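# Stamp the form's colored field, then return the stamp

## Task

Put the stamp down flat on the colored field of the form and push it fully down. The result must be a single clean print: no smearing, no double print, and no ink on the form outside the field. Afterwards, return the stamp to its original place on the mat, standing upright. The stamp must never touch the floor. Finally, release it and move the robot away. The robot must not fall over or end up tilted. Anything that stays in place only because the robot is holding it at the end does not count.

## Robot and tools

ROBOT. A Rainbow Robotics RB-Y1 in simulation. It has a base with two drive wheels and two rear casters. The base is 0.66 m long and 0.58 m wide, and its front edge sits 0.10 m ahead of the drive axle. It cannot move sideways. On top are a torso that folds at ankle, knee and hip (squat, shift, pitch) and turns (yaw), a pan/tilt head, and two 7-joint arms, each ending in a parallel gripper. The cameras are head_camera, left_wrist_camera and right_wrist_camera.

FRAMES. The base frame has its origin on the floor halfway between the drive wheels, with x forward, y to the left and z up. The state reports chest, left_hand and right_hand in this frame. A hand point lies between its finger pads. The fingers point along the hand's -z axis and close along its x axis. The reported hand position can be off, more so when the arm is stretched far. The odometry frame is the base frame as it was at the start. base_odometry counts wheel rotation only, so slipping shows up as travel. Its heading runs from -3.142 to 3.142, with left positive.

execute_actions. The argument "actions" is a list holding one action, or none; an empty list only returns the state and images. "cameras" picks which images come back: a list of names, or "all", or null; [] returns no images. An action may contain the following.
- "base": exactly one relative move, measured from where the base is now. {"translate_m": d} drives d metres straight, forward positive, range -3 to 3. {"rotate_rad": d} turns in place by d radians, left (counter-clockwise) positive, range -3.2 to 3.2.
- "joints": a dictionary from joint name to an absolute target. One dictionary covers both arms, the torso and the head. Values are radians, except the grippers, which are the pad opening in metres.
- "speeds": caps for this action only. translate_m takes 0.05 to 0.4 m/s and rotate_rad takes 0.1 to 1.509 rad/s; the defaults are the maximums.
- "min_time_s": 0.1 to 8 s, the shortest time each arm and head motion may take.
All parts of an action start at once and may finish at different times. A base move that would take more than 8.667 s is refused. An unknown key or an out-of-range number rejects the whole call, and nothing moves. A joint left out of an action can keep pushing toward its earlier target without this appearing in the status.

JOINT RANGES (tolerance ±0.02 unless noted).
- torso_squat_rad 0 to 1.2: higher values lower the chest.
- torso_shift_rad -0.3 to 0.6: positive moves the hips forward.
- torso_pitch_rad -0.2 to 1.4: positive leans forward.
- torso_yaw_rad -1.5 to 1.5: positive turns left.
- The combined torso limits must also hold: squat+shift<=1.52; squat-shift+pitch<=1.57; shift+0.5pitch-0.4squat<=0.7; shift+0.3pitch-0.5squat<=0.39. Breaking one leaves the torso short and reporting off_target.
- Arms, left side: left_shoulder_pitch_rad -2.356 to 2.356 (negative raises the arm forward); left_shoulder_roll_rad 0 to 3.141 (raises it outward). On the right, right_shoulder_roll_rad runs -3.141 to 0, and negative raises it outward.
- *_shoulder_yaw_rad -2.094 to 2.094.
- *_elbow_rad -2.617 to 0.01: 0 is straight, negative bends.
- *_forearm_roll_rad -3.141 to 3.141.
- *_wrist_pitch_rad -1.57 to 1.919: negative tips the hand forward.
- *_hand_roll_rad -2.705 to 2.705.
- Yaw and roll signs are the same for both arms: positive means left, or counter-clockwise seen from above.
- *_gripper_m 0 to 0.1 m, tolerance ±0.004.
- head_pan_rad -0.523 to 0.523, left positive, measured against the chest. head_tilt_rad -0.35 to 1.57, positive looks down.
Top speeds: arm joints 1 rad/s (the three wrist joints 1.5), head 1.5, squat and pitch 0.3, shift 0.15, yaw 0.6, grippers 0.1 m/s. No action runs longer than 15 s.

GRASPING. To grip something, command an opening at least 0.005 m narrower than the object. The resulting off_target on the gripper is expected. Each arm is rated for 3 kg. Weight far in front of the drive wheels can tip the robot, and nothing stops that.

RESULT LINES. base_status and joint_status report how each motion ended:
- done: target reached. For the base this only means the wheels turned the commanded amount.
- off_target: came to rest short and may still be pushing.
- limit_stop_at_<name>: a built-in limit stopped it.
- contact_stop: the torso or an arm hit something firm.
- time_out: it took too long.
- stopped_with_arm: the torso halted because an arm had a contact stop.
- limit_stop_at_own_body: stopped just before an arm or hand struck the robot's body; nothing is pressing.
- "joint command not followed" with a "cause:" line: an arm's targets were held back by the self-collision or arm-to-arm check. Those joints show not_followed and may be retried with later actions.
After a contact stop, time_out or stopped_with_arm, the whole group stops and keeps its current position. The groups are: the torso; the left arm joints; the right arm joints. on_its_own describes what you did not command; "held at" gives the held target, not the actual position. If a call reports a stop, the remaining calls in that reply are not executed. A "Motor temperatures" line lists each arm's joints in joint_positions order. MOTOR HOT appears from 65 °C. At 80 °C an OVER-TEMPERATURE FAULT brakes the arm, and the affected keys show limit_stop_at_motor_heat. A torque fault, when contact load reaches a joint's limit, freezes the robot for 10 s. After either stop, send your targets again.

RECOVERY. After a stop, first move the arms back, each in its own action, and only then the torso. Exception: if both hands hold one object and the torso stops as soon as it starts, command every arm joint to its current reading, then repeat the torso command.

OTHER TOOLS. wait: "seconds" 0 to 10; it commands nothing and returns the state. zoom_image: "camera" plus "region" [x0, y0, x1, y1] in pixels from the top-left corner, at most 504 by 504; only cameras in the latest result can be used. read_manual: optional "section", "licences". finished_scene: "scene", the number of the current scene; it ends the scene for good and reports success.

AVOID. Dropping the stamp or letting it reach the floor. Dragging it while it touches the form, or pressing twice. Arms striking or squeezing each other, including grippers and fingers. Driving into furniture: the base does not stop on its own, and a bent leg can reach past the front edge. Slamming or shoving hard. The robot holds the last command between replies while the simulation keeps running.

Each tool is called after "Call:" as a command line: name --argument value for each argument, lists and objects as JSON in quotes; but a table of rows of numbers goes row by row, as --pt "numbers of a row", without its own name.

## Session

Call:
execute_actions --actions '[]'

Scene clock: 0.00 s.
Motor temperatures (°C, as the motors report them): left_arm=[28 27 28 34 36 29 34] | right_arm=[25 25 27 28 32 36 31]
base_odometry: x=+0.000 y=+0.000 heading=+0.000 (m, m, rad; odometry frame)
base_status: not commanded
joint_positions: torso_squat_rad=+0.350 torso_shift_rad=+0.000 torso_pitch_rad=+0.000 torso_yaw_rad=-0.001 left_shoulder_pitch_rad=+0.046 left_shoulder_roll_rad=+0.022 left_shoulder_yaw_rad=+0.048 left_elbow_rad=-0.262 left_forearm_roll_rad=+0.057 left_wrist_pitch_rad=+0.027 left_hand_roll_rad=-0.015 left_gripper_m=+0.100 right_shoulder_pitch_rad=-0.016 right_shoulder_roll_rad=-0.040 right_shoulder_yaw_rad=+0.041 right_elbow_rad=-0.201 right_forearm_roll_rad=+0.042 right_wrist_pitch_rad=+0.006 right_hand_roll_rad=-0.046 right_gripper_m=+0.100 head_pan_rad=-0.001 head_tilt_rad=+0.400
joint_status: not commanded
chest: x=-0.2276 y=+0.0011 z=+1.2475 quat_wxyz=(+1.000, -0.001, +0.000, +0.000) (m; base frame)
left_hand: x=-0.1398 y=+0.2436 z=+0.5674 quat_wxyz=(+0.994, +0.012, -0.096, +0.050) (m; base frame)
right_hand: x=-0.1199 y=-0.2457 z=+0.5707 quat_wxyz=(+0.994, -0.018, -0.104, +0.023) (m; base frame)
pictures: head_camera, left_wrist_camera, right_wrist_camera
Images, in order (width x height): head_camera 896x504, left_wrist_camera 644x364, right_wrist_camera 644x364.

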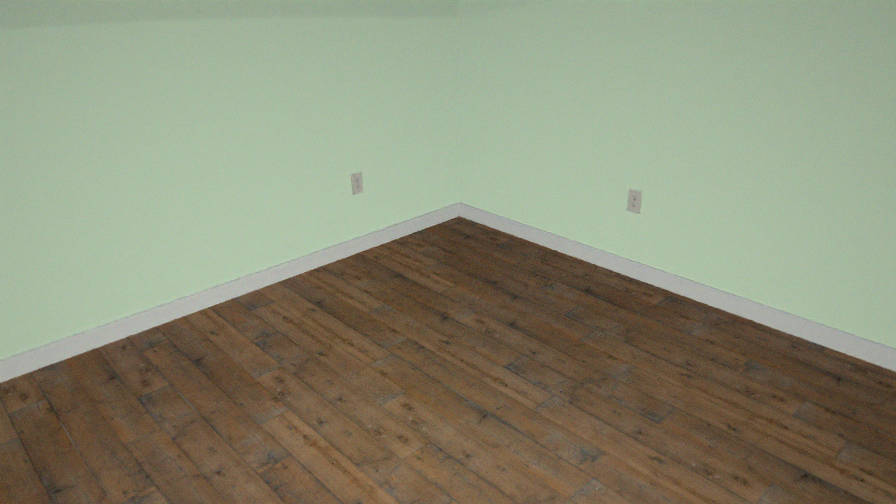

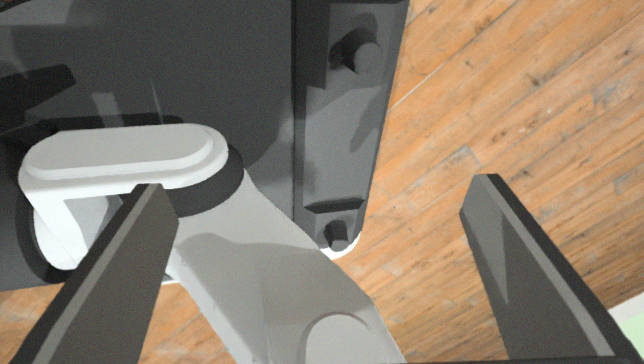

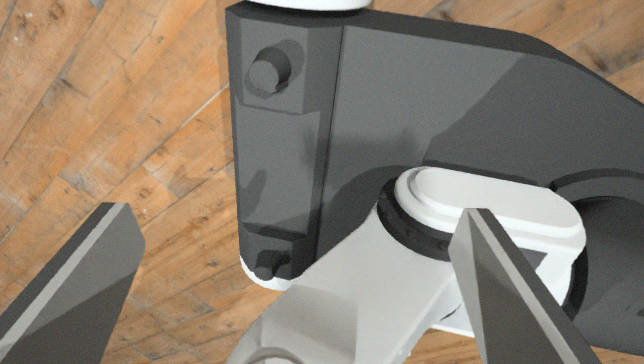

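Facing an empty corner. I'll turn to find the table.

Call:
execute_actions --actions '[{"base": {"rotate_rad": 1.57}}]' --cameras '["head_camera"]'

Scene clock: 7.20 s.
Motor temperatures (°C, as the motors report them): left_arm=[28 27 28 34 36 29 34] | right_arm=[25 25 27 28 32 36 31]
base_odometry: x=+0.000 y=+0.000 heading=+1.569 (m, m, rad; odometry frame)
base_status: done
joint_positions: torso_squat_rad=+0.350 torso_shift_rad=+0.000 torso_pitch_rad=+0.000 torso_yaw_rad=-0.001 left_shoulder_pitch_rad=+0.046 left_shoulder_roll_rad=+0.022 left_shoulder_yaw_rad=+0.048 left_elbow_rad=-0.262 left_forearm_roll_rad=+0.057 left_wrist_pitch_rad=+0.027 left_hand_roll_rad=-0.015 left_gripper_m=+0.100 right_shoulder_pitch_rad=-0.016 right_shoulder_roll_rad=-0.040 right_shoulder_yaw_rad=+0.041 right_elbow_rad=-0.201 right_forearm_roll_rad=+0.042 right_wrist_pitch_rad=+0.006 right_hand_roll_rad=-0.046 right_gripper_m=+0.100 head_pan_rad=-0.001 head_tilt_rad=+0.400
joint_status: not commanded
chest: x=-0.2276 y=+0.0011 z=+1.2475 quat_wxyz=(+1.000, -0.001, +0.000, +0.000) (m; base frame)
left_hand: x=-0.1398 y=+0.2436 z=+0.5674 quat_wxyz=(+0.994, +0.012, -0.096, +0.050) (m; base frame)
right_hand: x=-0.1199 y=-0.2457 z=+0.5707 quat_wxyz=(+0.994, -0.018, -0.104, +0.023) (m; base frame)
pictures: head_camera
Images, in order (width x height): head_camera 896x504.

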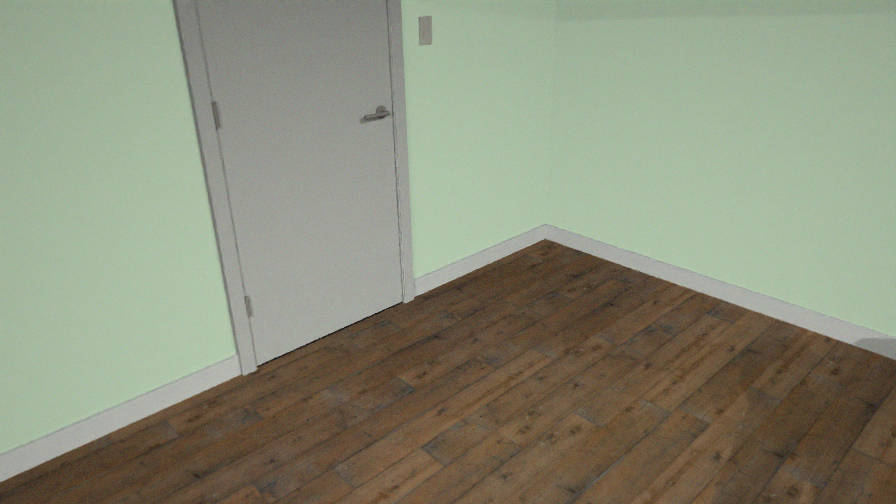

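Call:
execute_actions --actions '[{"base": {"rotate_rad": 1.57}}]' --cameras '["head_camera"]'

Scene clock: 14.57 s.
Motor temperatures (°C, as the motors report them): left_arm=[28 27 28 34 36 29 34] | right_arm=[25 25 27 28 32 36 31]
base_odometry: x=+0.000 y=+0.000 heading=+3.139 (m, m, rad; odometry frame)
base_status: done
joint_positions: torso_squat_rad=+0.350 torso_shift_rad=+0.000 torso_pitch_rad=+0.000 torso_yaw_rad=-0.001 left_shoulder_pitch_rad=+0.046 left_shoulder_roll_rad=+0.022 left_shoulder_yaw_rad=+0.048 left_elbow_rad=-0.262 left_forearm_roll_rad=+0.057 left_wrist_pitch_rad=+0.027 left_hand_roll_rad=-0.015 left_gripper_m=+0.100 right_shoulder_pitch_rad=-0.016 right_shoulder_roll_rad=-0.040 right_shoulder_yaw_rad=+0.041 right_elbow_rad=-0.201 right_forearm_roll_rad=+0.042 right_wrist_pitch_rad=+0.006 right_hand_roll_rad=-0.046 right_gripper_m=+0.100 head_pan_rad=-0.001 head_tilt_rad=+0.400
joint_status: not commanded
chest: x=-0.2276 y=+0.0011 z=+1.2475 quat_wxyz=(+1.000, -0.001, +0.000, +0.000) (m; base frame)
left_hand: x=-0.1398 y=+0.2436 z=+0.5674 quat_wxyz=(+0.994, +0.012, -0.096, +0.050) (m; base frame)
right_hand: x=-0.1199 y=-0.2457 z=+0.5707 quat_wxyz=(+0.994, -0.018, -0.104, +0.023) (m; base frame)
pictures: head_camera
Images, in order (width x height): head_camera 896x504.

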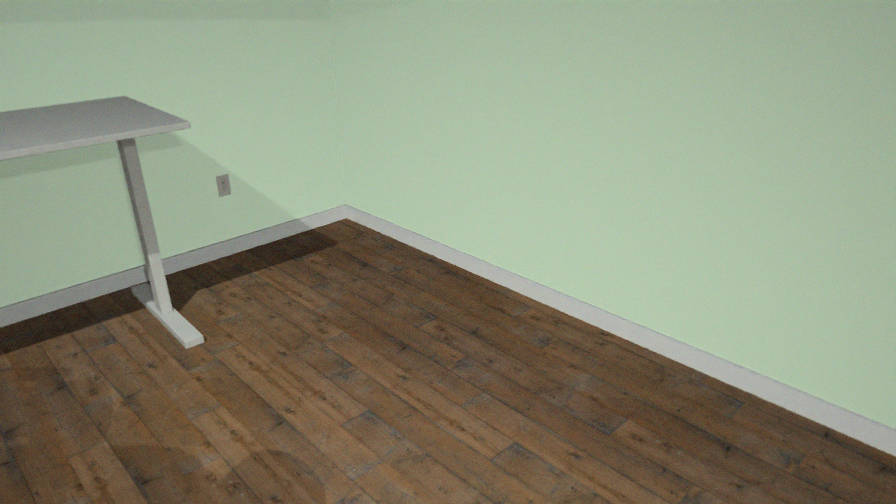

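Call:
execute_actions --actions '[{"base": {"rotate_rad": 0.7}}]' --cameras '["head_camera"]'

Scene clock: 24.33 s.
Motor temperatures (°C, as the motors report them): left_arm=[28 27 28 34 36 29 34] | right_arm=[25 25 27 28 32 36 31]
base_odometry: x=+0.000 y=+0.000 heading=-2.445 (m, m, rad; odometry frame)
base_status: done
joint_positions: torso_squat_rad=+0.350 torso_shift_rad=+0.000 torso_pitch_rad=+0.000 torso_yaw_rad=-0.001 left_shoulder_pitch_rad=+0.046 left_shoulder_roll_rad=+0.022 left_shoulder_yaw_rad=+0.048 left_elbow_rad=-0.262 left_forearm_roll_rad=+0.057 left_wrist_pitch_rad=+0.027 left_hand_roll_rad=-0.015 left_gripper_m=+0.100 right_shoulder_pitch_rad=-0.016 right_shoulder_roll_rad=-0.040 right_shoulder_yaw_rad=+0.041 right_elbow_rad=-0.201 right_forearm_roll_rad=+0.042 right_wrist_pitch_rad=+0.006 right_hand_roll_rad=-0.046 right_gripper_m=+0.100 head_pan_rad=-0.001 head_tilt_rad=+0.400
joint_status: not commanded
chest: x=-0.2276 y=+0.0010 z=+1.2475 quat_wxyz=(+1.000, -0.001, +0.000, +0.000) (m; base frame)
left_hand: x=-0.1398 y=+0.2436 z=+0.5674 quat_wxyz=(+0.994, +0.012, -0.096, +0.050) (m; base frame)
right_hand: x=-0.1199 y=-0.2457 z=+0.5707 quat_wxyz=(+0.994, -0.018, -0.104, +0.023) (m; base frame)
pictures: head_camera
Images, in order (width x height): head_camera 896x504.

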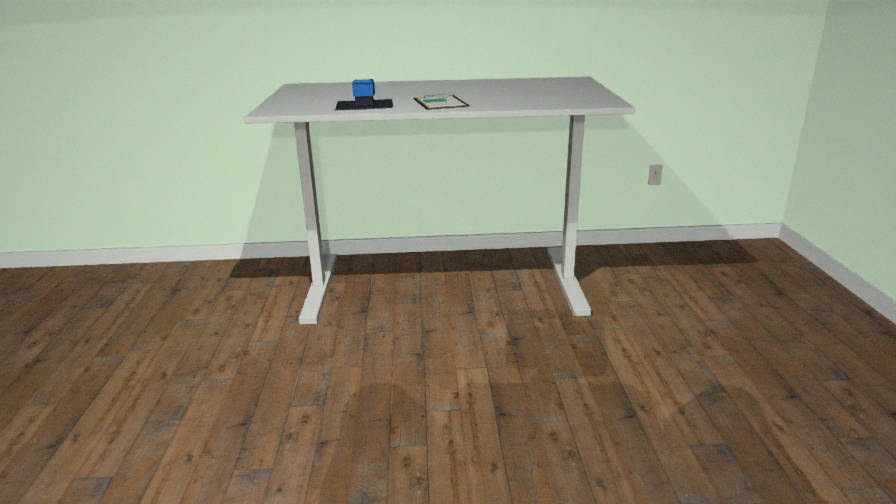

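Call:
execute_actions --actions '[{"base": {"translate_m": 1.5}, "joints": {"head_tilt_rad": 0.5}}]' --cameras '["head_camera"]'

Scene clock: 34.23 s.
Motor temperatures (°C, as the motors report them): left_arm=[28 27 28 34 36 29 34] | right_arm=[25 25 27 28 32 36 31]
base_odometry: x=-1.150 y=-0.963 heading=-2.444 (m, m, rad; odometry frame)
base_status: done
joint_positions: torso_squat_rad=+0.350 torso_shift_rad=+0.000 torso_pitch_rad=+0.001 torso_yaw_rad=-0.001 left_shoulder_pitch_rad=+0.046 left_shoulder_roll_rad=+0.022 left_shoulder_yaw_rad=+0.048 left_elbow_rad=-0.262 left_forearm_roll_rad=+0.057 left_wrist_pitch_rad=+0.027 left_hand_roll_rad=-0.015 left_gripper_m=+0.100 right_shoulder_pitch_rad=-0.017 right_shoulder_roll_rad=-0.040 right_shoulder_yaw_rad=+0.041 right_elbow_rad=-0.201 right_forearm_roll_rad=+0.042 right_wrist_pitch_rad=+0.006 right_hand_roll_rad=-0.046 right_gripper_m=+0.100 head_pan_rad=-0.001 head_tilt_rad=+0.500
joint_status: all done
chest: x=-0.2276 y=+0.0010 z=+1.2475 quat_wxyz=(+1.000, -0.001, +0.000, +0.000) (m; base frame)
left_hand: x=-0.1398 y=+0.2436 z=+0.5674 quat_wxyz=(+0.994, +0.012, -0.096, +0.050) (m; base frame)
right_hand: x=-0.1198 y=-0.2457 z=+0.5707 quat_wxyz=(+0.994, -0.018, -0.104, +0.023) (m; base frame)
pictures: head_camera
Images, in order (width x height): head_camera 896x504.

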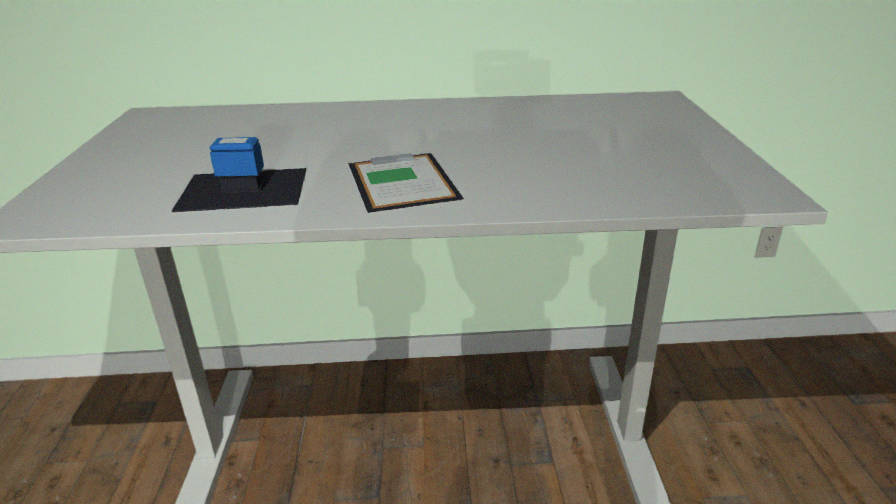

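Call:
execute_actions --actions '[{"base": {"rotate_rad": 0.07}, "joints": {"left_shoulder_pitch_rad": -0.8, "left_shoulder_roll_rad": 0.1, "left_shoulder_yaw_rad": 0.0, "left_elbow_rad": -1.1, "left_forearm_roll_rad": 0.0, "left_wrist_pitch_rad": 1.9, "left_hand_roll_rad": 0.0, "torso_squat_rad": 0.1, "head_tilt_rad": 0.6}}]' --cameras '["head_camera"]'

Scene clock: 121.37 s.
Motor temperatures (°C, as the motors report them): left_arm=[28 27 28 34 36 29 34] | right_arm=[25 25 27 28 32 36 31]
base_odometry: x=-1.150 y=-0.963 heading=-2.376 (m, m, rad; odometry frame)
base_status: done
joint_positions: torso_squat_rad=+0.100 torso_shift_rad=+0.000 torso_pitch_rad=+0.001 torso_yaw_rad=-0.001 left_shoulder_pitch_rad=-0.800 left_shoulder_roll_rad=+0.100 left_shoulder_yaw_rad=+0.000 left_elbow_rad=-1.100 left_forearm_roll_rad=+0.000 left_wrist_pitch_rad=+1.900 left_hand_roll_rad=+0.000 left_gripper_m=+0.100 right_shoulder_pitch_rad=-0.016 right_shoulder_roll_rad=-0.040 right_shoulder_yaw_rad=+0.041 right_elbow_rad=-0.201 right_forearm_roll_rad=+0.042 right_wrist_pitch_rad=+0.006 right_hand_roll_rad=-0.046 right_gripper_m=+0.100 head_pan_rad=-0.001 head_tilt_rad=+0.600
joint_status: all done
chest: x=-0.2276 y=+0.0011 z=+1.2864 quat_wxyz=(+1.000, -0.001, +0.000, +0.000) (m; base frame)
left_hand: x=+0.2316 y=+0.2001 z=+1.0026 quat_wxyz=(+0.992, +0.086, +0.015, -0.088) (m; base frame)
right_hand: x=-0.1199 y=-0.2457 z=+0.6096 quat_wxyz=(+0.994, -0.018, -0.104, +0.023) (m; base frame)
pictures: head_camera
Images, in order (width x height): head_camera 896x504.

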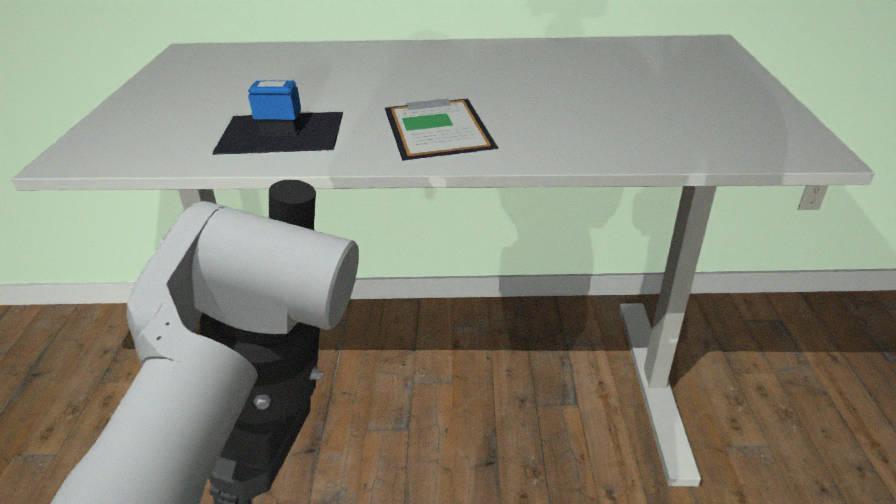

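Call:
zoom_image --camera "head_camera" --region '[200, 40, 520, 180]'

Region (200, 40, 520, 180) of head_camera's 896x504 image, scaled by 1.575, with more detail than that image has; it fills the top 220 rows of this view, and the rest is white.

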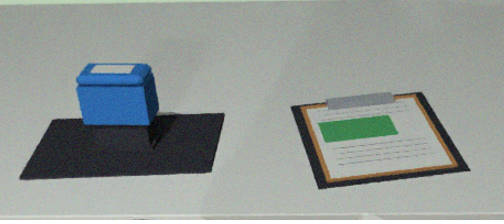

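Call:
execute_actions --actions '[{"base": {"translate_m": 0.5}, "joints": {"left_shoulder_pitch_rad": -1.6, "left_shoulder_roll_rad": 0.653, "left_shoulder_yaw_rad": 0.3265, "left_elbow_rad": -0.2, "left_forearm_roll_rad": 0.0, "left_wrist_pitch_rad": 1.9, "left_hand_roll_rad": -0.2775, "head_tilt_rad": 0.7}}]' --cameras '["head_camera", "left_wrist_camera"]'

Scene clock: 244.20 s.
Motor temperatures (°C, as the motors report them): left_arm=[31 27 28 35 36 29 34] | right_arm=[25 25 27 28 32 36 31]
base_odometry: x=-1.511 y=-1.310 heading=-2.375 (m, m, rad; odometry frame)
base_status: done
joint_positions: torso_squat_rad=+0.100 torso_shift_rad=+0.000 torso_pitch_rad=+0.001 torso_yaw_rad=-0.001 left_shoulder_pitch_rad=-1.600 left_shoulder_roll_rad=+0.653 left_shoulder_yaw_rad=+0.326 left_elbow_rad=-0.200 left_forearm_roll_rad=+0.000 left_wrist_pitch_rad=+1.900 left_hand_roll_rad=-0.277 left_gripper_m=+0.100 right_shoulder_pitch_rad=-0.017 right_shoulder_roll_rad=-0.040 right_shoulder_yaw_rad=+0.041 right_elbow_rad=-0.201 right_forearm_roll_rad=+0.042 right_wrist_pitch_rad=+0.006 right_hand_roll_rad=-0.046 right_gripper_m=+0.100 head_pan_rad=-0.001 head_tilt_rad=+0.700
joint_status: all done
chest: x=-0.2276 y=+0.0011 z=+1.2864 quat_wxyz=(+1.000, -0.001, +0.000, +0.000) (m; base frame)
left_hand: x=+0.2747 y=+0.3637 z=+1.2547 quat_wxyz=(+1.000, -0.001, +0.000, +0.000) (m; base frame)
right_hand: x=-0.1198 y=-0.2457 z=+0.6096 quat_wxyz=(+0.994, -0.018, -0.104, +0.023) (m; base frame)
pictures: head_camera, left_wrist_camera
Images, in order (width x height): head_camera 896x504, left_wrist_camera 644x364.

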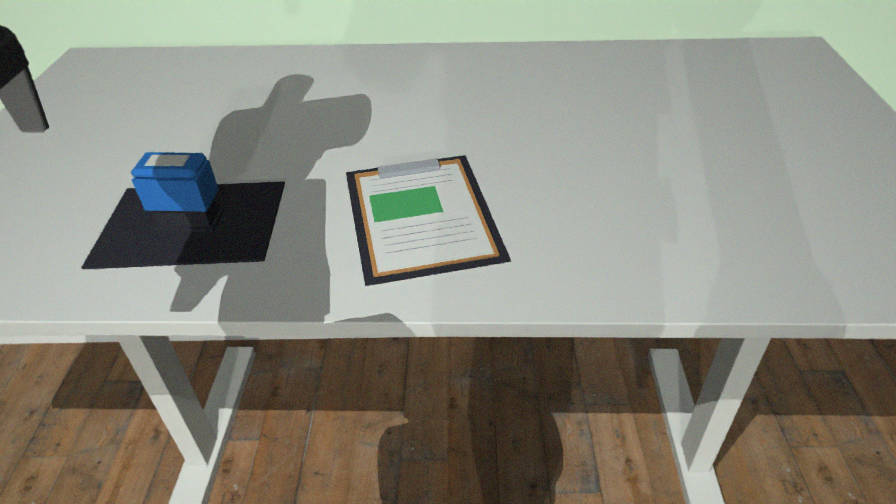

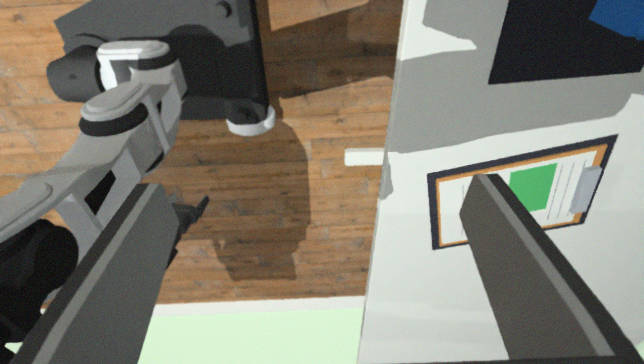

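Call:
zoom_image --camera "head_camera" --region '[70, 130, 530, 300]'

Region (70, 130, 530, 300) of head_camera's 896x504 image, scaled by 1.096, with more detail than that image has; it fills the top 186 rows of this view, and the rest is white.

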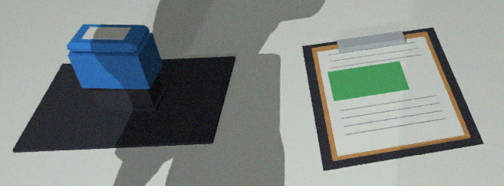

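Call:
execute_actions --actions '[{"base": {"translate_m": 0.32}, "joints": {"left_shoulder_pitch_rad": -1.0713, "left_shoulder_roll_rad": 0.4143, "left_shoulder_yaw_rad": 0.4223, "left_elbow_rad": -0.77, "left_forearm_roll_rad": 0.0, "left_wrist_pitch_rad": 1.9, "left_hand_roll_rad": -0.2511, "head_tilt_rad": 0.9, "head_pan_rad": 0.3}}]' --cameras '["head_camera", "left_wrist_camera"]'

Scene clock: 358.67 s.
Motor temperatures (°C, as the motors report them): left_arm=[32 28 28 35 36 29 34] | right_arm=[25 25 27 28 32 36 31]
base_odometry: x=-1.741 y=-1.532 heading=-2.374 (m, m, rad; odometry frame)
base_status: done
joint_positions: torso_squat_rad=+0.100 torso_shift_rad=+0.000 torso_pitch_rad=+0.001 torso_yaw_rad=-0.001 left_shoulder_pitch_rad=-1.072 left_shoulder_roll_rad=+0.414 left_shoulder_yaw_rad=+0.422 left_elbow_rad=-0.770 left_forearm_roll_rad=+0.000 left_wrist_pitch_rad=+1.900 left_hand_roll_rad=-0.251 left_gripper_m=+0.100 right_shoulder_pitch_rad=-0.017 right_shoulder_roll_rad=-0.040 right_shoulder_yaw_rad=+0.041 right_elbow_rad=-0.201 right_forearm_roll_rad=+0.042 right_wrist_pitch_rad=+0.006 right_hand_roll_rad=-0.046 right_gripper_m=+0.100 head_pan_rad=+0.300 head_tilt_rad=+0.900
joint_status: all done
chest: x=-0.2275 y=+0.0011 z=+1.2864 quat_wxyz=(+1.000, -0.001, +0.000, +0.000) (m; base frame)
left_hand: x=+0.2716 y=+0.3483 z=+1.0988 quat_wxyz=(+1.000, -0.001, +0.000, -0.001) (m; base frame)
right_hand: x=-0.1198 y=-0.2457 z=+0.6096 quat_wxyz=(+0.994, -0.018, -0.104, +0.023) (m; base frame)
pictures: head_camera, left_wrist_camera
Images, in order (width x height): head_camera 896x504, left_wrist_camera 644x364.

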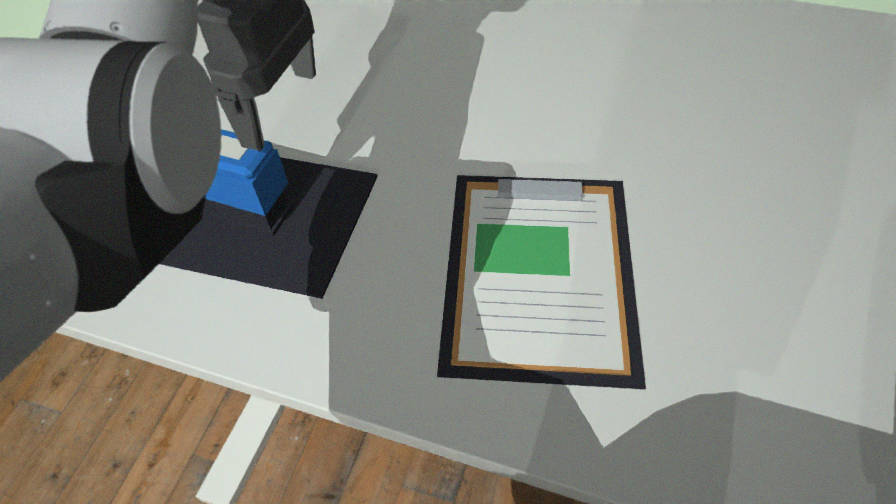

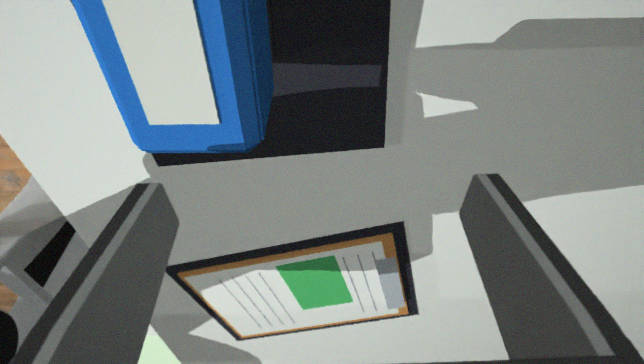

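Call:
execute_actions --actions '[{"base": {"translate_m": -0.036}, "joints": {"left_shoulder_pitch_rad": -1.0427, "left_shoulder_roll_rad": 0.4757, "left_shoulder_yaw_rad": 0.4571, "left_elbow_rad": -0.77, "left_wrist_pitch_rad": 1.9, "left_hand_roll_rad": -0.3261}}]' --cameras '["head_camera", "left_wrist_camera"]'

Scene clock: 429.30 s.
Motor temperatures (°C, as the motors report them): left_arm=[32 28 28 36 36 29 34] | right_arm=[25 25 27 28 32 36 31]
base_odometry: x=-1.715 y=-1.507 heading=-2.374 (m, m, rad; odometry frame)
base_status: done
joint_positions: torso_squat_rad=+0.100 torso_shift_rad=+0.000 torso_pitch_rad=+0.000 torso_yaw_rad=-0.001 left_shoulder_pitch_rad=-1.043 left_shoulder_roll_rad=+0.476 left_shoulder_yaw_rad=+0.457 left_elbow_rad=-0.770 left_forearm_roll_rad=+0.000 left_wrist_pitch_rad=+1.900 left_hand_roll_rad=-0.326 left_gripper_m=+0.100 right_shoulder_pitch_rad=-0.016 right_shoulder_roll_rad=-0.040 right_shoulder_yaw_rad=+0.041 right_elbow_rad=-0.201 right_forearm_roll_rad=+0.042 right_wrist_pitch_rad=+0.006 right_hand_roll_rad=-0.046 right_gripper_m=+0.100 head_pan_rad=+0.300 head_tilt_rad=+0.900
joint_status: all done
chest: x=-0.2276 y=+0.0011 z=+1.2864 quat_wxyz=(+1.000, -0.001, +0.000, +0.000) (m; base frame)
left_hand: x=+0.2608 y=+0.3853 z=+1.0991 quat_wxyz=(+1.000, -0.001, +0.000, -0.001) (m; base frame)
right_hand: x=-0.1199 y=-0.2457 z=+0.6096 quat_wxyz=(+0.994, -0.018, -0.104, +0.023) (m; base frame)
pictures: head_camera, left_wrist_camera
Images, in order (width x height): head_camera 896x504, left_wrist_camera 644x364.

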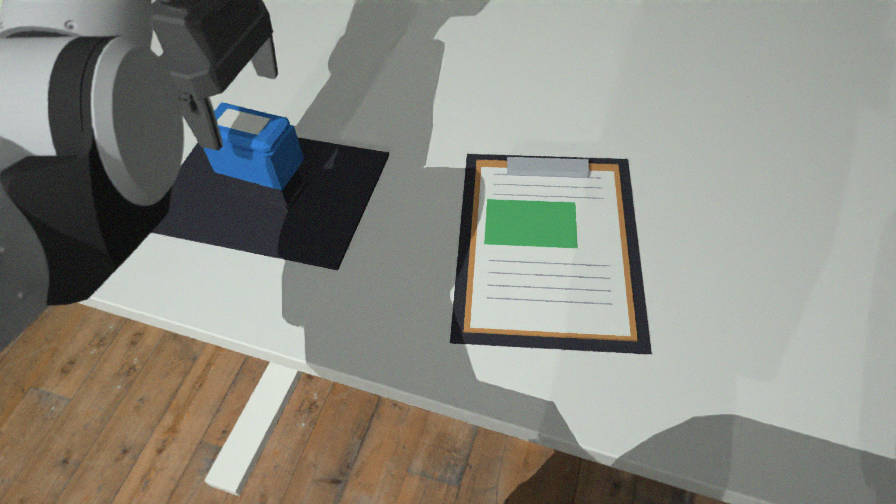

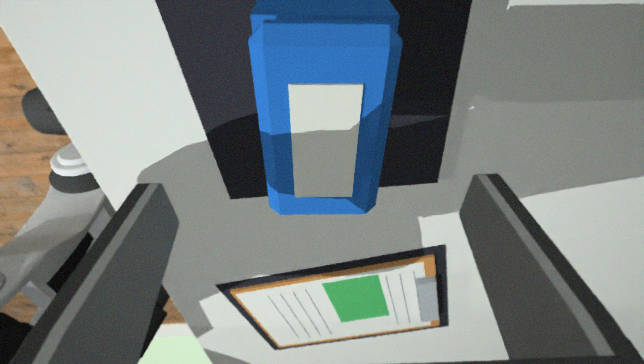

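Call:
execute_actions --actions '[{"joints": {"torso_squat_rad": 0.3935}}]' --cameras '["head_camera", "left_wrist_camera"]'

Scene clock: 437.40 s.
Motor temperatures (°C, as the motors report them): left_arm=[32 28 28 36 36 29 34] | right_arm=[25 25 27 28 32 36 31]
base_odometry: x=-1.715 y=-1.507 heading=-2.374 (m, m, rad; odometry frame)
base_status: not commanded
joint_positions: torso_squat_rad=+0.393 torso_shift_rad=+0.000 torso_pitch_rad=+0.000 torso_yaw_rad=-0.001 left_shoulder_pitch_rad=-1.043 left_shoulder_roll_rad=+0.476 left_shoulder_yaw_rad=+0.457 left_elbow_rad=-0.770 left_forearm_roll_rad=+0.000 left_wrist_pitch_rad=+1.900 left_hand_roll_rad=-0.326 left_gripper_m=+0.100 right_shoulder_pitch_rad=-0.016 right_shoulder_roll_rad=-0.040 right_shoulder_yaw_rad=+0.041 right_elbow_rad=-0.201 right_forearm_roll_rad=+0.042 right_wrist_pitch_rad=+0.006 right_hand_roll_rad=-0.046 right_gripper_m=+0.100 head_pan_rad=+0.300 head_tilt_rad=+0.900
joint_status: all done
chest: x=-0.2277 y=+0.0011 z=+1.2364 quat_wxyz=(+1.000, -0.001, +0.000, +0.000) (m; base frame)
left_hand: x=+0.2608 y=+0.3853 z=+1.0491 quat_wxyz=(+1.000, -0.001, +0.000, -0.001) (m; base frame)
right_hand: x=-0.1199 y=-0.2457 z=+0.5596 quat_wxyz=(+0.994, -0.018, -0.104, +0.023) (m; base frame)
pictures: head_camera, left_wrist_camera
Images, in order (width x height): head_camera 896x504, left_wrist_camera 644x364.

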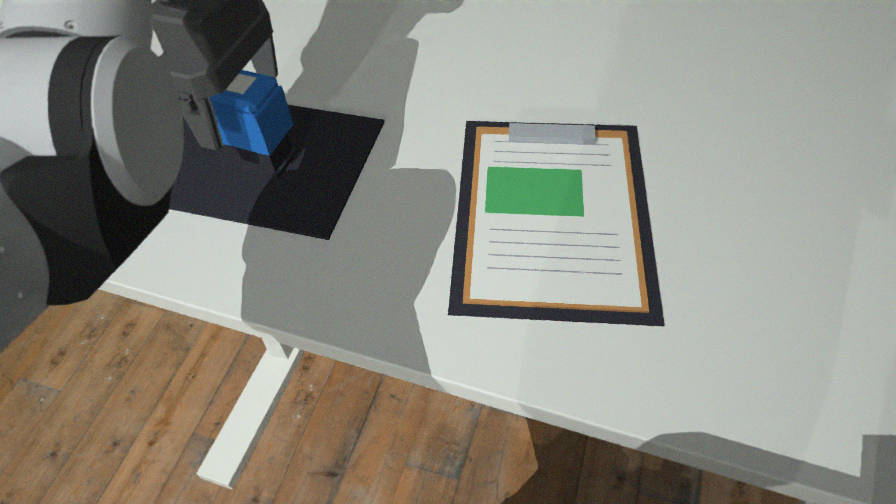

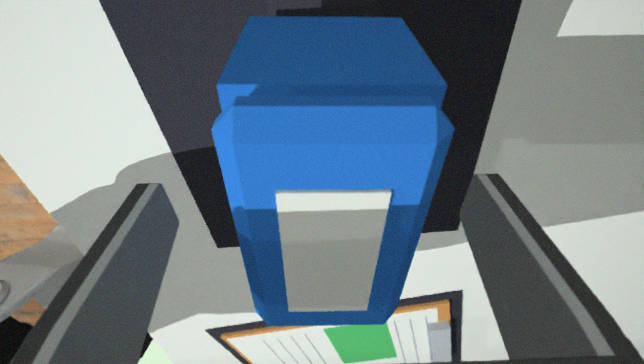

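Call:
execute_actions --actions '[{"joints": {"left_gripper_m": 0.03}}]' --cameras '["head_camera"]'

Scene clock: 450.80 s.
Motor temperatures (°C, as the motors report them): left_arm=[32 28 28 36 36 29 34] | right_arm=[25 25 27 28 32 36 31]
base_odometry: x=-1.715 y=-1.507 heading=-2.374 (m, m, rad; odometry frame)
base_status: not commanded
joint_positions: torso_squat_rad=+0.393 torso_shift_rad=+0.000 torso_pitch_rad=+0.000 torso_yaw_rad=-0.001 left_shoulder_pitch_rad=-1.043 left_shoulder_roll_rad=+0.476 left_shoulder_yaw_rad=+0.457 left_elbow_rad=-0.770 left_forearm_roll_rad=+0.000 left_wrist_pitch_rad=+1.900 left_hand_roll_rad=-0.326 left_gripper_m=+0.047 right_shoulder_pitch_rad=-0.016 right_shoulder_roll_rad=-0.040 right_shoulder_yaw_rad=+0.041 right_elbow_rad=-0.201 right_forearm_roll_rad=+0.042 right_wrist_pitch_rad=+0.006 right_hand_roll_rad=-0.046 right_gripper_m=+0.100 head_pan_rad=+0.300 head_tilt_rad=+0.900
joint_status: left_gripper_m off_target (ended at +0.047, target +0.030)
chest: x=-0.2277 y=+0.0011 z=+1.2364 quat_wxyz=(+1.000, -0.001, +0.000, +0.000) (m; base frame)
left_hand: x=+0.2608 y=+0.3853 z=+1.0491 quat_wxyz=(+1.000, -0.001, +0.000, -0.001) (m; base frame)
right_hand: x=-0.1199 y=-0.2457 z=+0.5596 quat_wxyz=(+0.994, -0.018, -0.104, +0.023) (m; base frame)
pictures: head_camera
Images, in order (width x height): head_camera 896x504.

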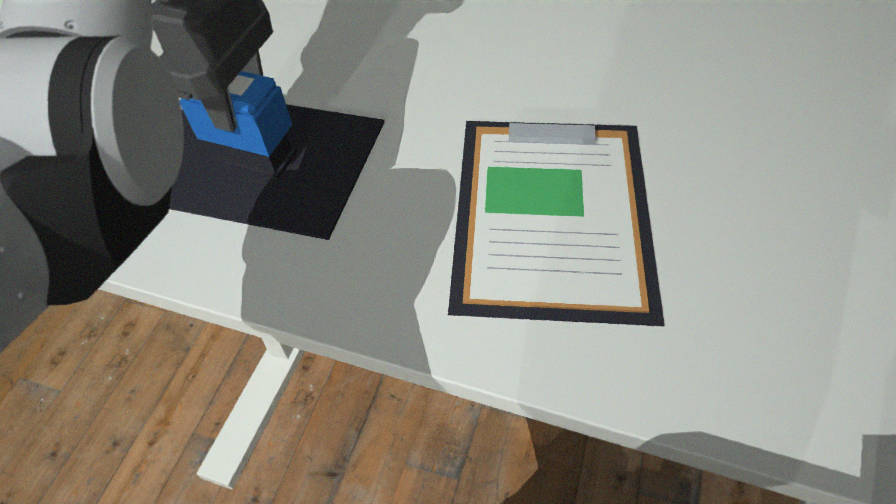

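Call:
execute_actions --actions '[{"joints": {"torso_squat_rad": 0.1, "head_pan_rad": 0.0, "head_tilt_rad": 0.9}}]' --cameras '["head_camera"]'

Scene clock: 459.87 s.
Motor temperatures (°C, as the motors report them): left_arm=[32 28 28 36 36 29 34] | right_arm=[25 25 27 28 32 36 31]
base_odometry: x=-1.715 y=-1.507 heading=-2.374 (m, m, rad; odometry frame)
base_status: not commanded
joint_positions: torso_squat_rad=+0.100 torso_shift_rad=+0.000 torso_pitch_rad=+0.001 torso_yaw_rad=-0.001 left_shoulder_pitch_rad=-1.043 left_shoulder_roll_rad=+0.476 left_shoulder_yaw_rad=+0.457 left_elbow_rad=-0.770 left_forearm_roll_rad=+0.000 left_wrist_pitch_rad=+1.900 left_hand_roll_rad=-0.326 left_gripper_m=+0.047 right_shoulder_pitch_rad=-0.016 right_shoulder_roll_rad=-0.040 right_shoulder_yaw_rad=+0.041 right_elbow_rad=-0.201 right_forearm_roll_rad=+0.042 right_wrist_pitch_rad=+0.006 right_hand_roll_rad=-0.046 right_gripper_m=+0.100 head_pan_rad=+0.000 head_tilt_rad=+0.900
joint_status: all done
chest: x=-0.2275 y=+0.0011 z=+1.2864 quat_wxyz=(+1.000, -0.001, +0.000, +0.000) (m; base frame)
left_hand: x=+0.2609 y=+0.3853 z=+1.0989 quat_wxyz=(+1.000, -0.001, +0.000, -0.001) (m; base frame)
right_hand: x=-0.1200 y=-0.2457 z=+0.6096 quat_wxyz=(+0.994, -0.018, -0.104, +0.023) (m; base frame)
pictures: head_camera
Images, in order (width x height): head_camera 896x504.

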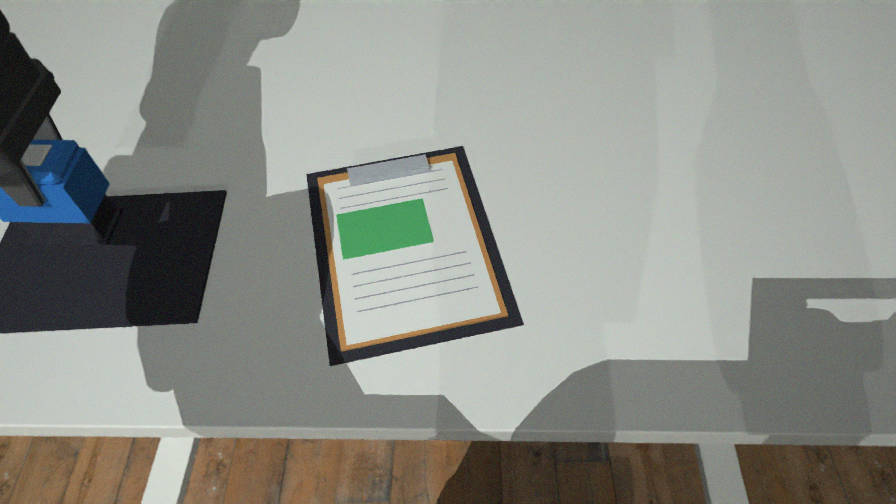

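Call:
zoom_image --camera "head_camera" --region '[290, 130, 540, 380]'

Region (290, 130, 540, 380) of head_camera's 896x504 image, scaled by 2.016, with more detail than that image has.

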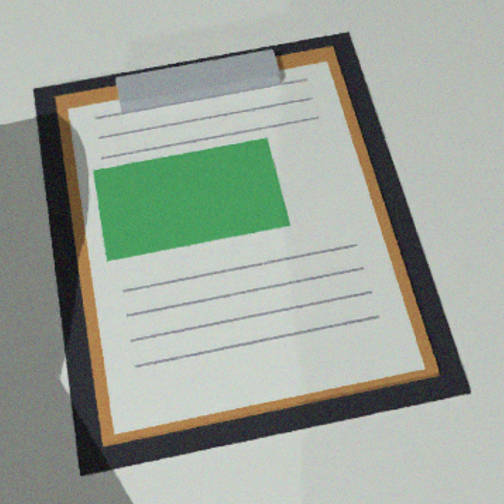

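Call:
execute_actions --actions '[{"base": {"translate_m": -0.0676}, "joints": {"torso_yaw_rad": -0.5651, "left_hand_roll_rad": 0.47, "head_pan_rad": 0.5}}]' --cameras '["head_camera", "left_wrist_camera"]'

Scene clock: 517.90 s.
Motor temperatures (°C, as the motors report them): left_arm=[32 28 28 36 36 29 34] | right_arm=[25 25 27 28 32 36 31]
base_odometry: x=-1.666 y=-1.460 heading=-2.376 (m, m, rad; odometry frame)
base_status: done
joint_positions: torso_squat_rad=+0.100 torso_shift_rad=+0.000 torso_pitch_rad=+0.000 torso_yaw_rad=-0.565 left_shoulder_pitch_rad=-1.043 left_shoulder_roll_rad=+0.476 left_shoulder_yaw_rad=+0.457 left_elbow_rad=-0.770 left_forearm_roll_rad=+0.000 left_wrist_pitch_rad=+1.900 left_hand_roll_rad=+0.470 left_gripper_m=+0.047 right_shoulder_pitch_rad=-0.016 right_shoulder_roll_rad=-0.040 right_shoulder_yaw_rad=+0.041 right_elbow_rad=-0.201 right_forearm_roll_rad=+0.042 right_wrist_pitch_rad=+0.006 right_hand_roll_rad=-0.046 right_gripper_m=+0.100 head_pan_rad=+0.500 head_tilt_rad=+0.900
joint_status: all done
chest: x=-0.2276 y=+0.0011 z=+1.2864 quat_wxyz=(+0.960, -0.001, +0.000, -0.279) (m; base frame)
left_hand: x=+0.3906 y=+0.0645 z=+1.0993 quat_wxyz=(+0.993, -0.001, +0.000, +0.115) (m; base frame)
right_hand: x=-0.2681 y=-0.2653 z=+0.6097 quat_wxyz=(+0.961, -0.047, -0.096, -0.255) (m; base frame)
pictures: head_camera, left_wrist_camera
Images, in order (width x height): head_camera 896x504, left_wrist_camera 644x364.

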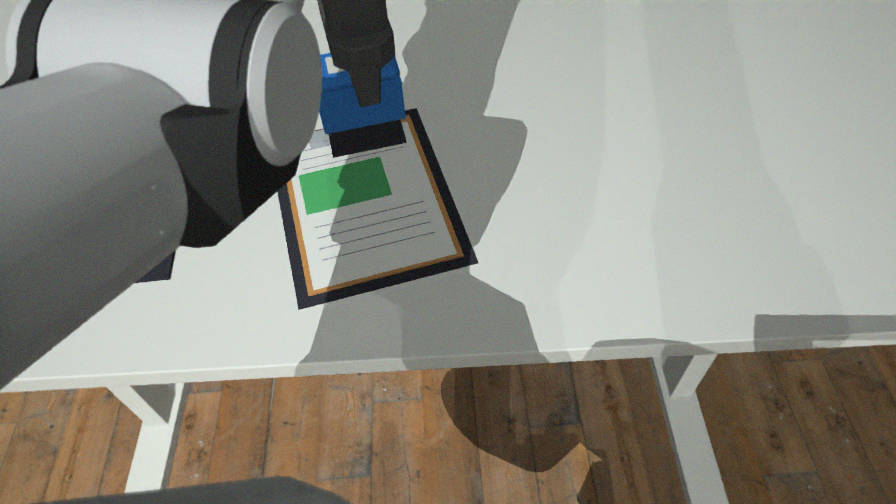

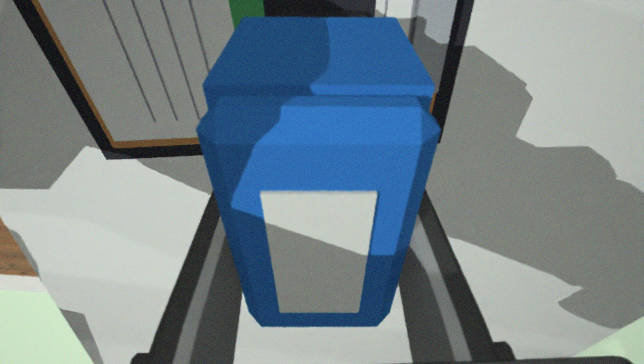

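Call:
execute_actions --actions '[{"joints": {"torso_squat_rad": 0.3332}}]' --cameras '["head_camera"]'

Scene clock: 546.73 s.
Motor temperatures (°C, as the motors report them): left_arm=[32 28 28 36 36 29 34] | right_arm=[25 25 27 28 32 36 31]
base_odometry: x=-1.666 y=-1.460 heading=-2.376 (m, m, rad; odometry frame)
base_status: not commanded
joint_positions: torso_squat_rad=+0.333 torso_shift_rad=+0.000 torso_pitch_rad=+0.000 torso_yaw_rad=-0.565 left_shoulder_pitch_rad=-1.043 left_shoulder_roll_rad=+0.476 left_shoulder_yaw_rad=+0.457 left_elbow_rad=-0.770 left_forearm_roll_rad=+0.000 left_wrist_pitch_rad=+1.900 left_hand_roll_rad=+0.470 left_gripper_m=+0.047 right_shoulder_pitch_rad=-0.016 right_shoulder_roll_rad=-0.040 right_shoulder_yaw_rad=+0.041 right_elbow_rad=-0.201 right_forearm_roll_rad=+0.042 right_wrist_pitch_rad=+0.006 right_hand_roll_rad=-0.046 right_gripper_m=+0.100 head_pan_rad=+0.500 head_tilt_rad=+0.900
joint_status: all done
chest: x=-0.2277 y=+0.0010 z=+1.2514 quat_wxyz=(+0.960, -0.001, +0.000, -0.279) (m; base frame)
left_hand: x=+0.3905 y=+0.0644 z=+1.0644 quat_wxyz=(+0.993, -0.001, +0.000, +0.115) (m; base frame)
right_hand: x=-0.2681 y=-0.2654 z=+0.5747 quat_wxyz=(+0.961, -0.047, -0.096, -0.255) (m; base frame)
pictures: head_camera
Images, in order (width x height): head_camera 896x504.

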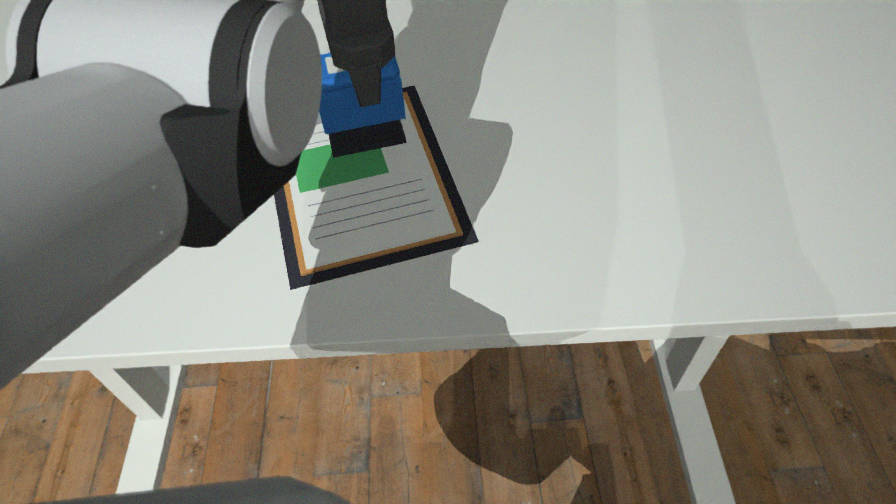

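Call:
zoom_image --camera "head_camera" --region '[270, 50, 470, 220]'

Region (270, 50, 470, 220) of head_camera's 896x504 image, scaled by 2.520, with more detail than that image has; it fills the top 428 rows of this view, and the rest is white.

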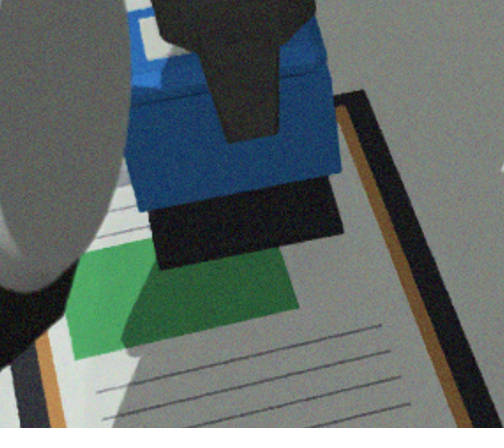

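Call:
execute_actions --actions '[{"base": {"translate_m": -0.0202}, "joints": {"torso_yaw_rad": -0.5208, "left_hand_roll_rad": 0.4457}}]' --cameras '["head_camera"]'

Scene clock: 608.20 s.
Motor temperatures (°C, as the motors report them): left_arm=[32 28 28 36 36 29 34] | right_arm=[25 25 27 28 32 36 31]
base_odometry: x=-1.652 y=-1.446 heading=-2.378 (m, m, rad; odometry frame)
base_status: done
joint_positions: torso_squat_rad=+0.333 torso_shift_rad=+0.000 torso_pitch_rad=+0.000 torso_yaw_rad=-0.521 left_shoulder_pitch_rad=-1.043 left_shoulder_roll_rad=+0.476 left_shoulder_yaw_rad=+0.457 left_elbow_rad=-0.770 left_forearm_roll_rad=+0.000 left_wrist_pitch_rad=+1.900 left_hand_roll_rad=+0.446 left_gripper_m=+0.047 right_shoulder_pitch_rad=-0.016 right_shoulder_roll_rad=-0.040 right_shoulder_yaw_rad=+0.041 right_elbow_rad=-0.201 right_forearm_roll_rad=+0.042 right_wrist_pitch_rad=+0.006 right_hand_roll_rad=-0.046 right_gripper_m=+0.100 head_pan_rad=+0.500 head_tilt_rad=+0.900
joint_status: all done
chest: x=-0.2278 y=+0.0011 z=+1.2514 quat_wxyz=(+0.966, -0.001, +0.000, -0.257) (m; base frame)
left_hand: x=+0.3871 y=+0.0919 z=+1.0644 quat_wxyz=(+0.992, -0.001, +0.000, +0.125) (m; base frame)
right_hand: x=-0.2562 y=-0.2669 z=+0.5747 quat_wxyz=(+0.966, -0.045, -0.097, -0.234) (m; base frame)
pictures: head_camera
Images, in order (width x height): head_camera 896x504.

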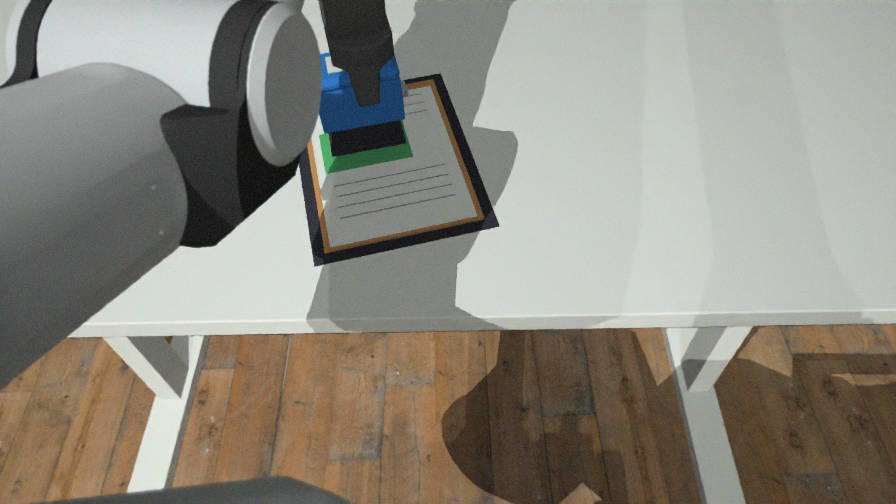

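Call:
zoom_image --camera "head_camera" --region '[290, 60, 460, 200]'

Region (290, 60, 460, 200) of head_camera's 896x504 image, scaled by 2.965, with more detail than that image has; it fills the top 415 rows of this view, and the rest is white.

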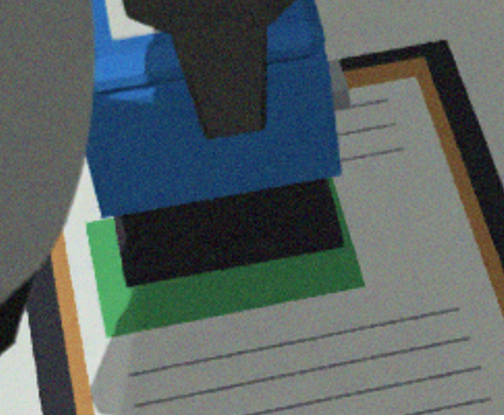

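Call:
execute_actions --actions '[{"joints": {"torso_yaw_rad": -0.5125, "left_hand_roll_rad": 0.4374}}]' --cameras '["head_camera"]'

Scene clock: 625.07 s.
Motor temperatures (°C, as the motors report them): left_arm=[32 28 28 36 36 29 34] | right_arm=[25 25 27 28 32 36 31]
base_odometry: x=-1.652 y=-1.446 heading=-2.378 (m, m, rad; odometry frame)
base_status: not commanded
joint_positions: torso_squat_rad=+0.333 torso_shift_rad=+0.000 torso_pitch_rad=+0.000 torso_yaw_rad=-0.513 left_shoulder_pitch_rad=-1.043 left_shoulder_roll_rad=+0.476 left_shoulder_yaw_rad=+0.457 left_elbow_rad=-0.770 left_forearm_roll_rad=+0.000 left_wrist_pitch_rad=+1.900 left_hand_roll_rad=+0.437 left_gripper_m=+0.047 right_shoulder_pitch_rad=-0.016 right_shoulder_roll_rad=-0.040 right_shoulder_yaw_rad=+0.041 right_elbow_rad=-0.201 right_forearm_roll_rad=+0.042 right_wrist_pitch_rad=+0.006 right_hand_roll_rad=-0.046 right_gripper_m=+0.100 head_pan_rad=+0.500 head_tilt_rad=+0.900
joint_status: all done
chest: x=-0.2278 y=+0.0011 z=+1.2514 quat_wxyz=(+0.967, -0.001, +0.000, -0.253) (m; base frame)
left_hand: x=+0.3863 y=+0.0970 z=+1.0644 quat_wxyz=(+0.992, -0.001, +0.000, +0.125) (m; base frame)
right_hand: x=-0.2540 y=-0.2671 z=+0.5747 quat_wxyz=(+0.967, -0.044, -0.097, -0.230) (m; base frame)
pictures: head_camera
Images, in order (width x height): head_camera 896x504.

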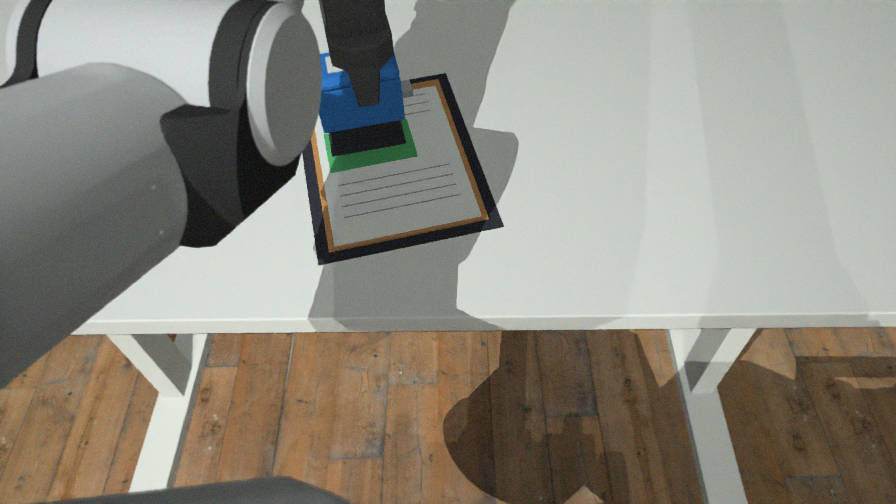

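Call:
zoom_image --camera "head_camera" --region '[290, 60, 460, 200]'

Region (290, 60, 460, 200) of head_camera's 896x504 image, scaled by 2.965, with more detail than that image has; it fills the top 415 rows of this view, and the rest is white.

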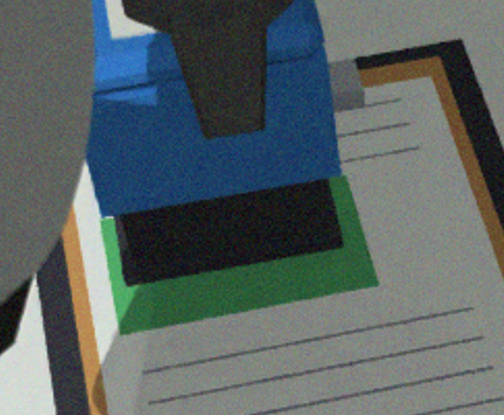

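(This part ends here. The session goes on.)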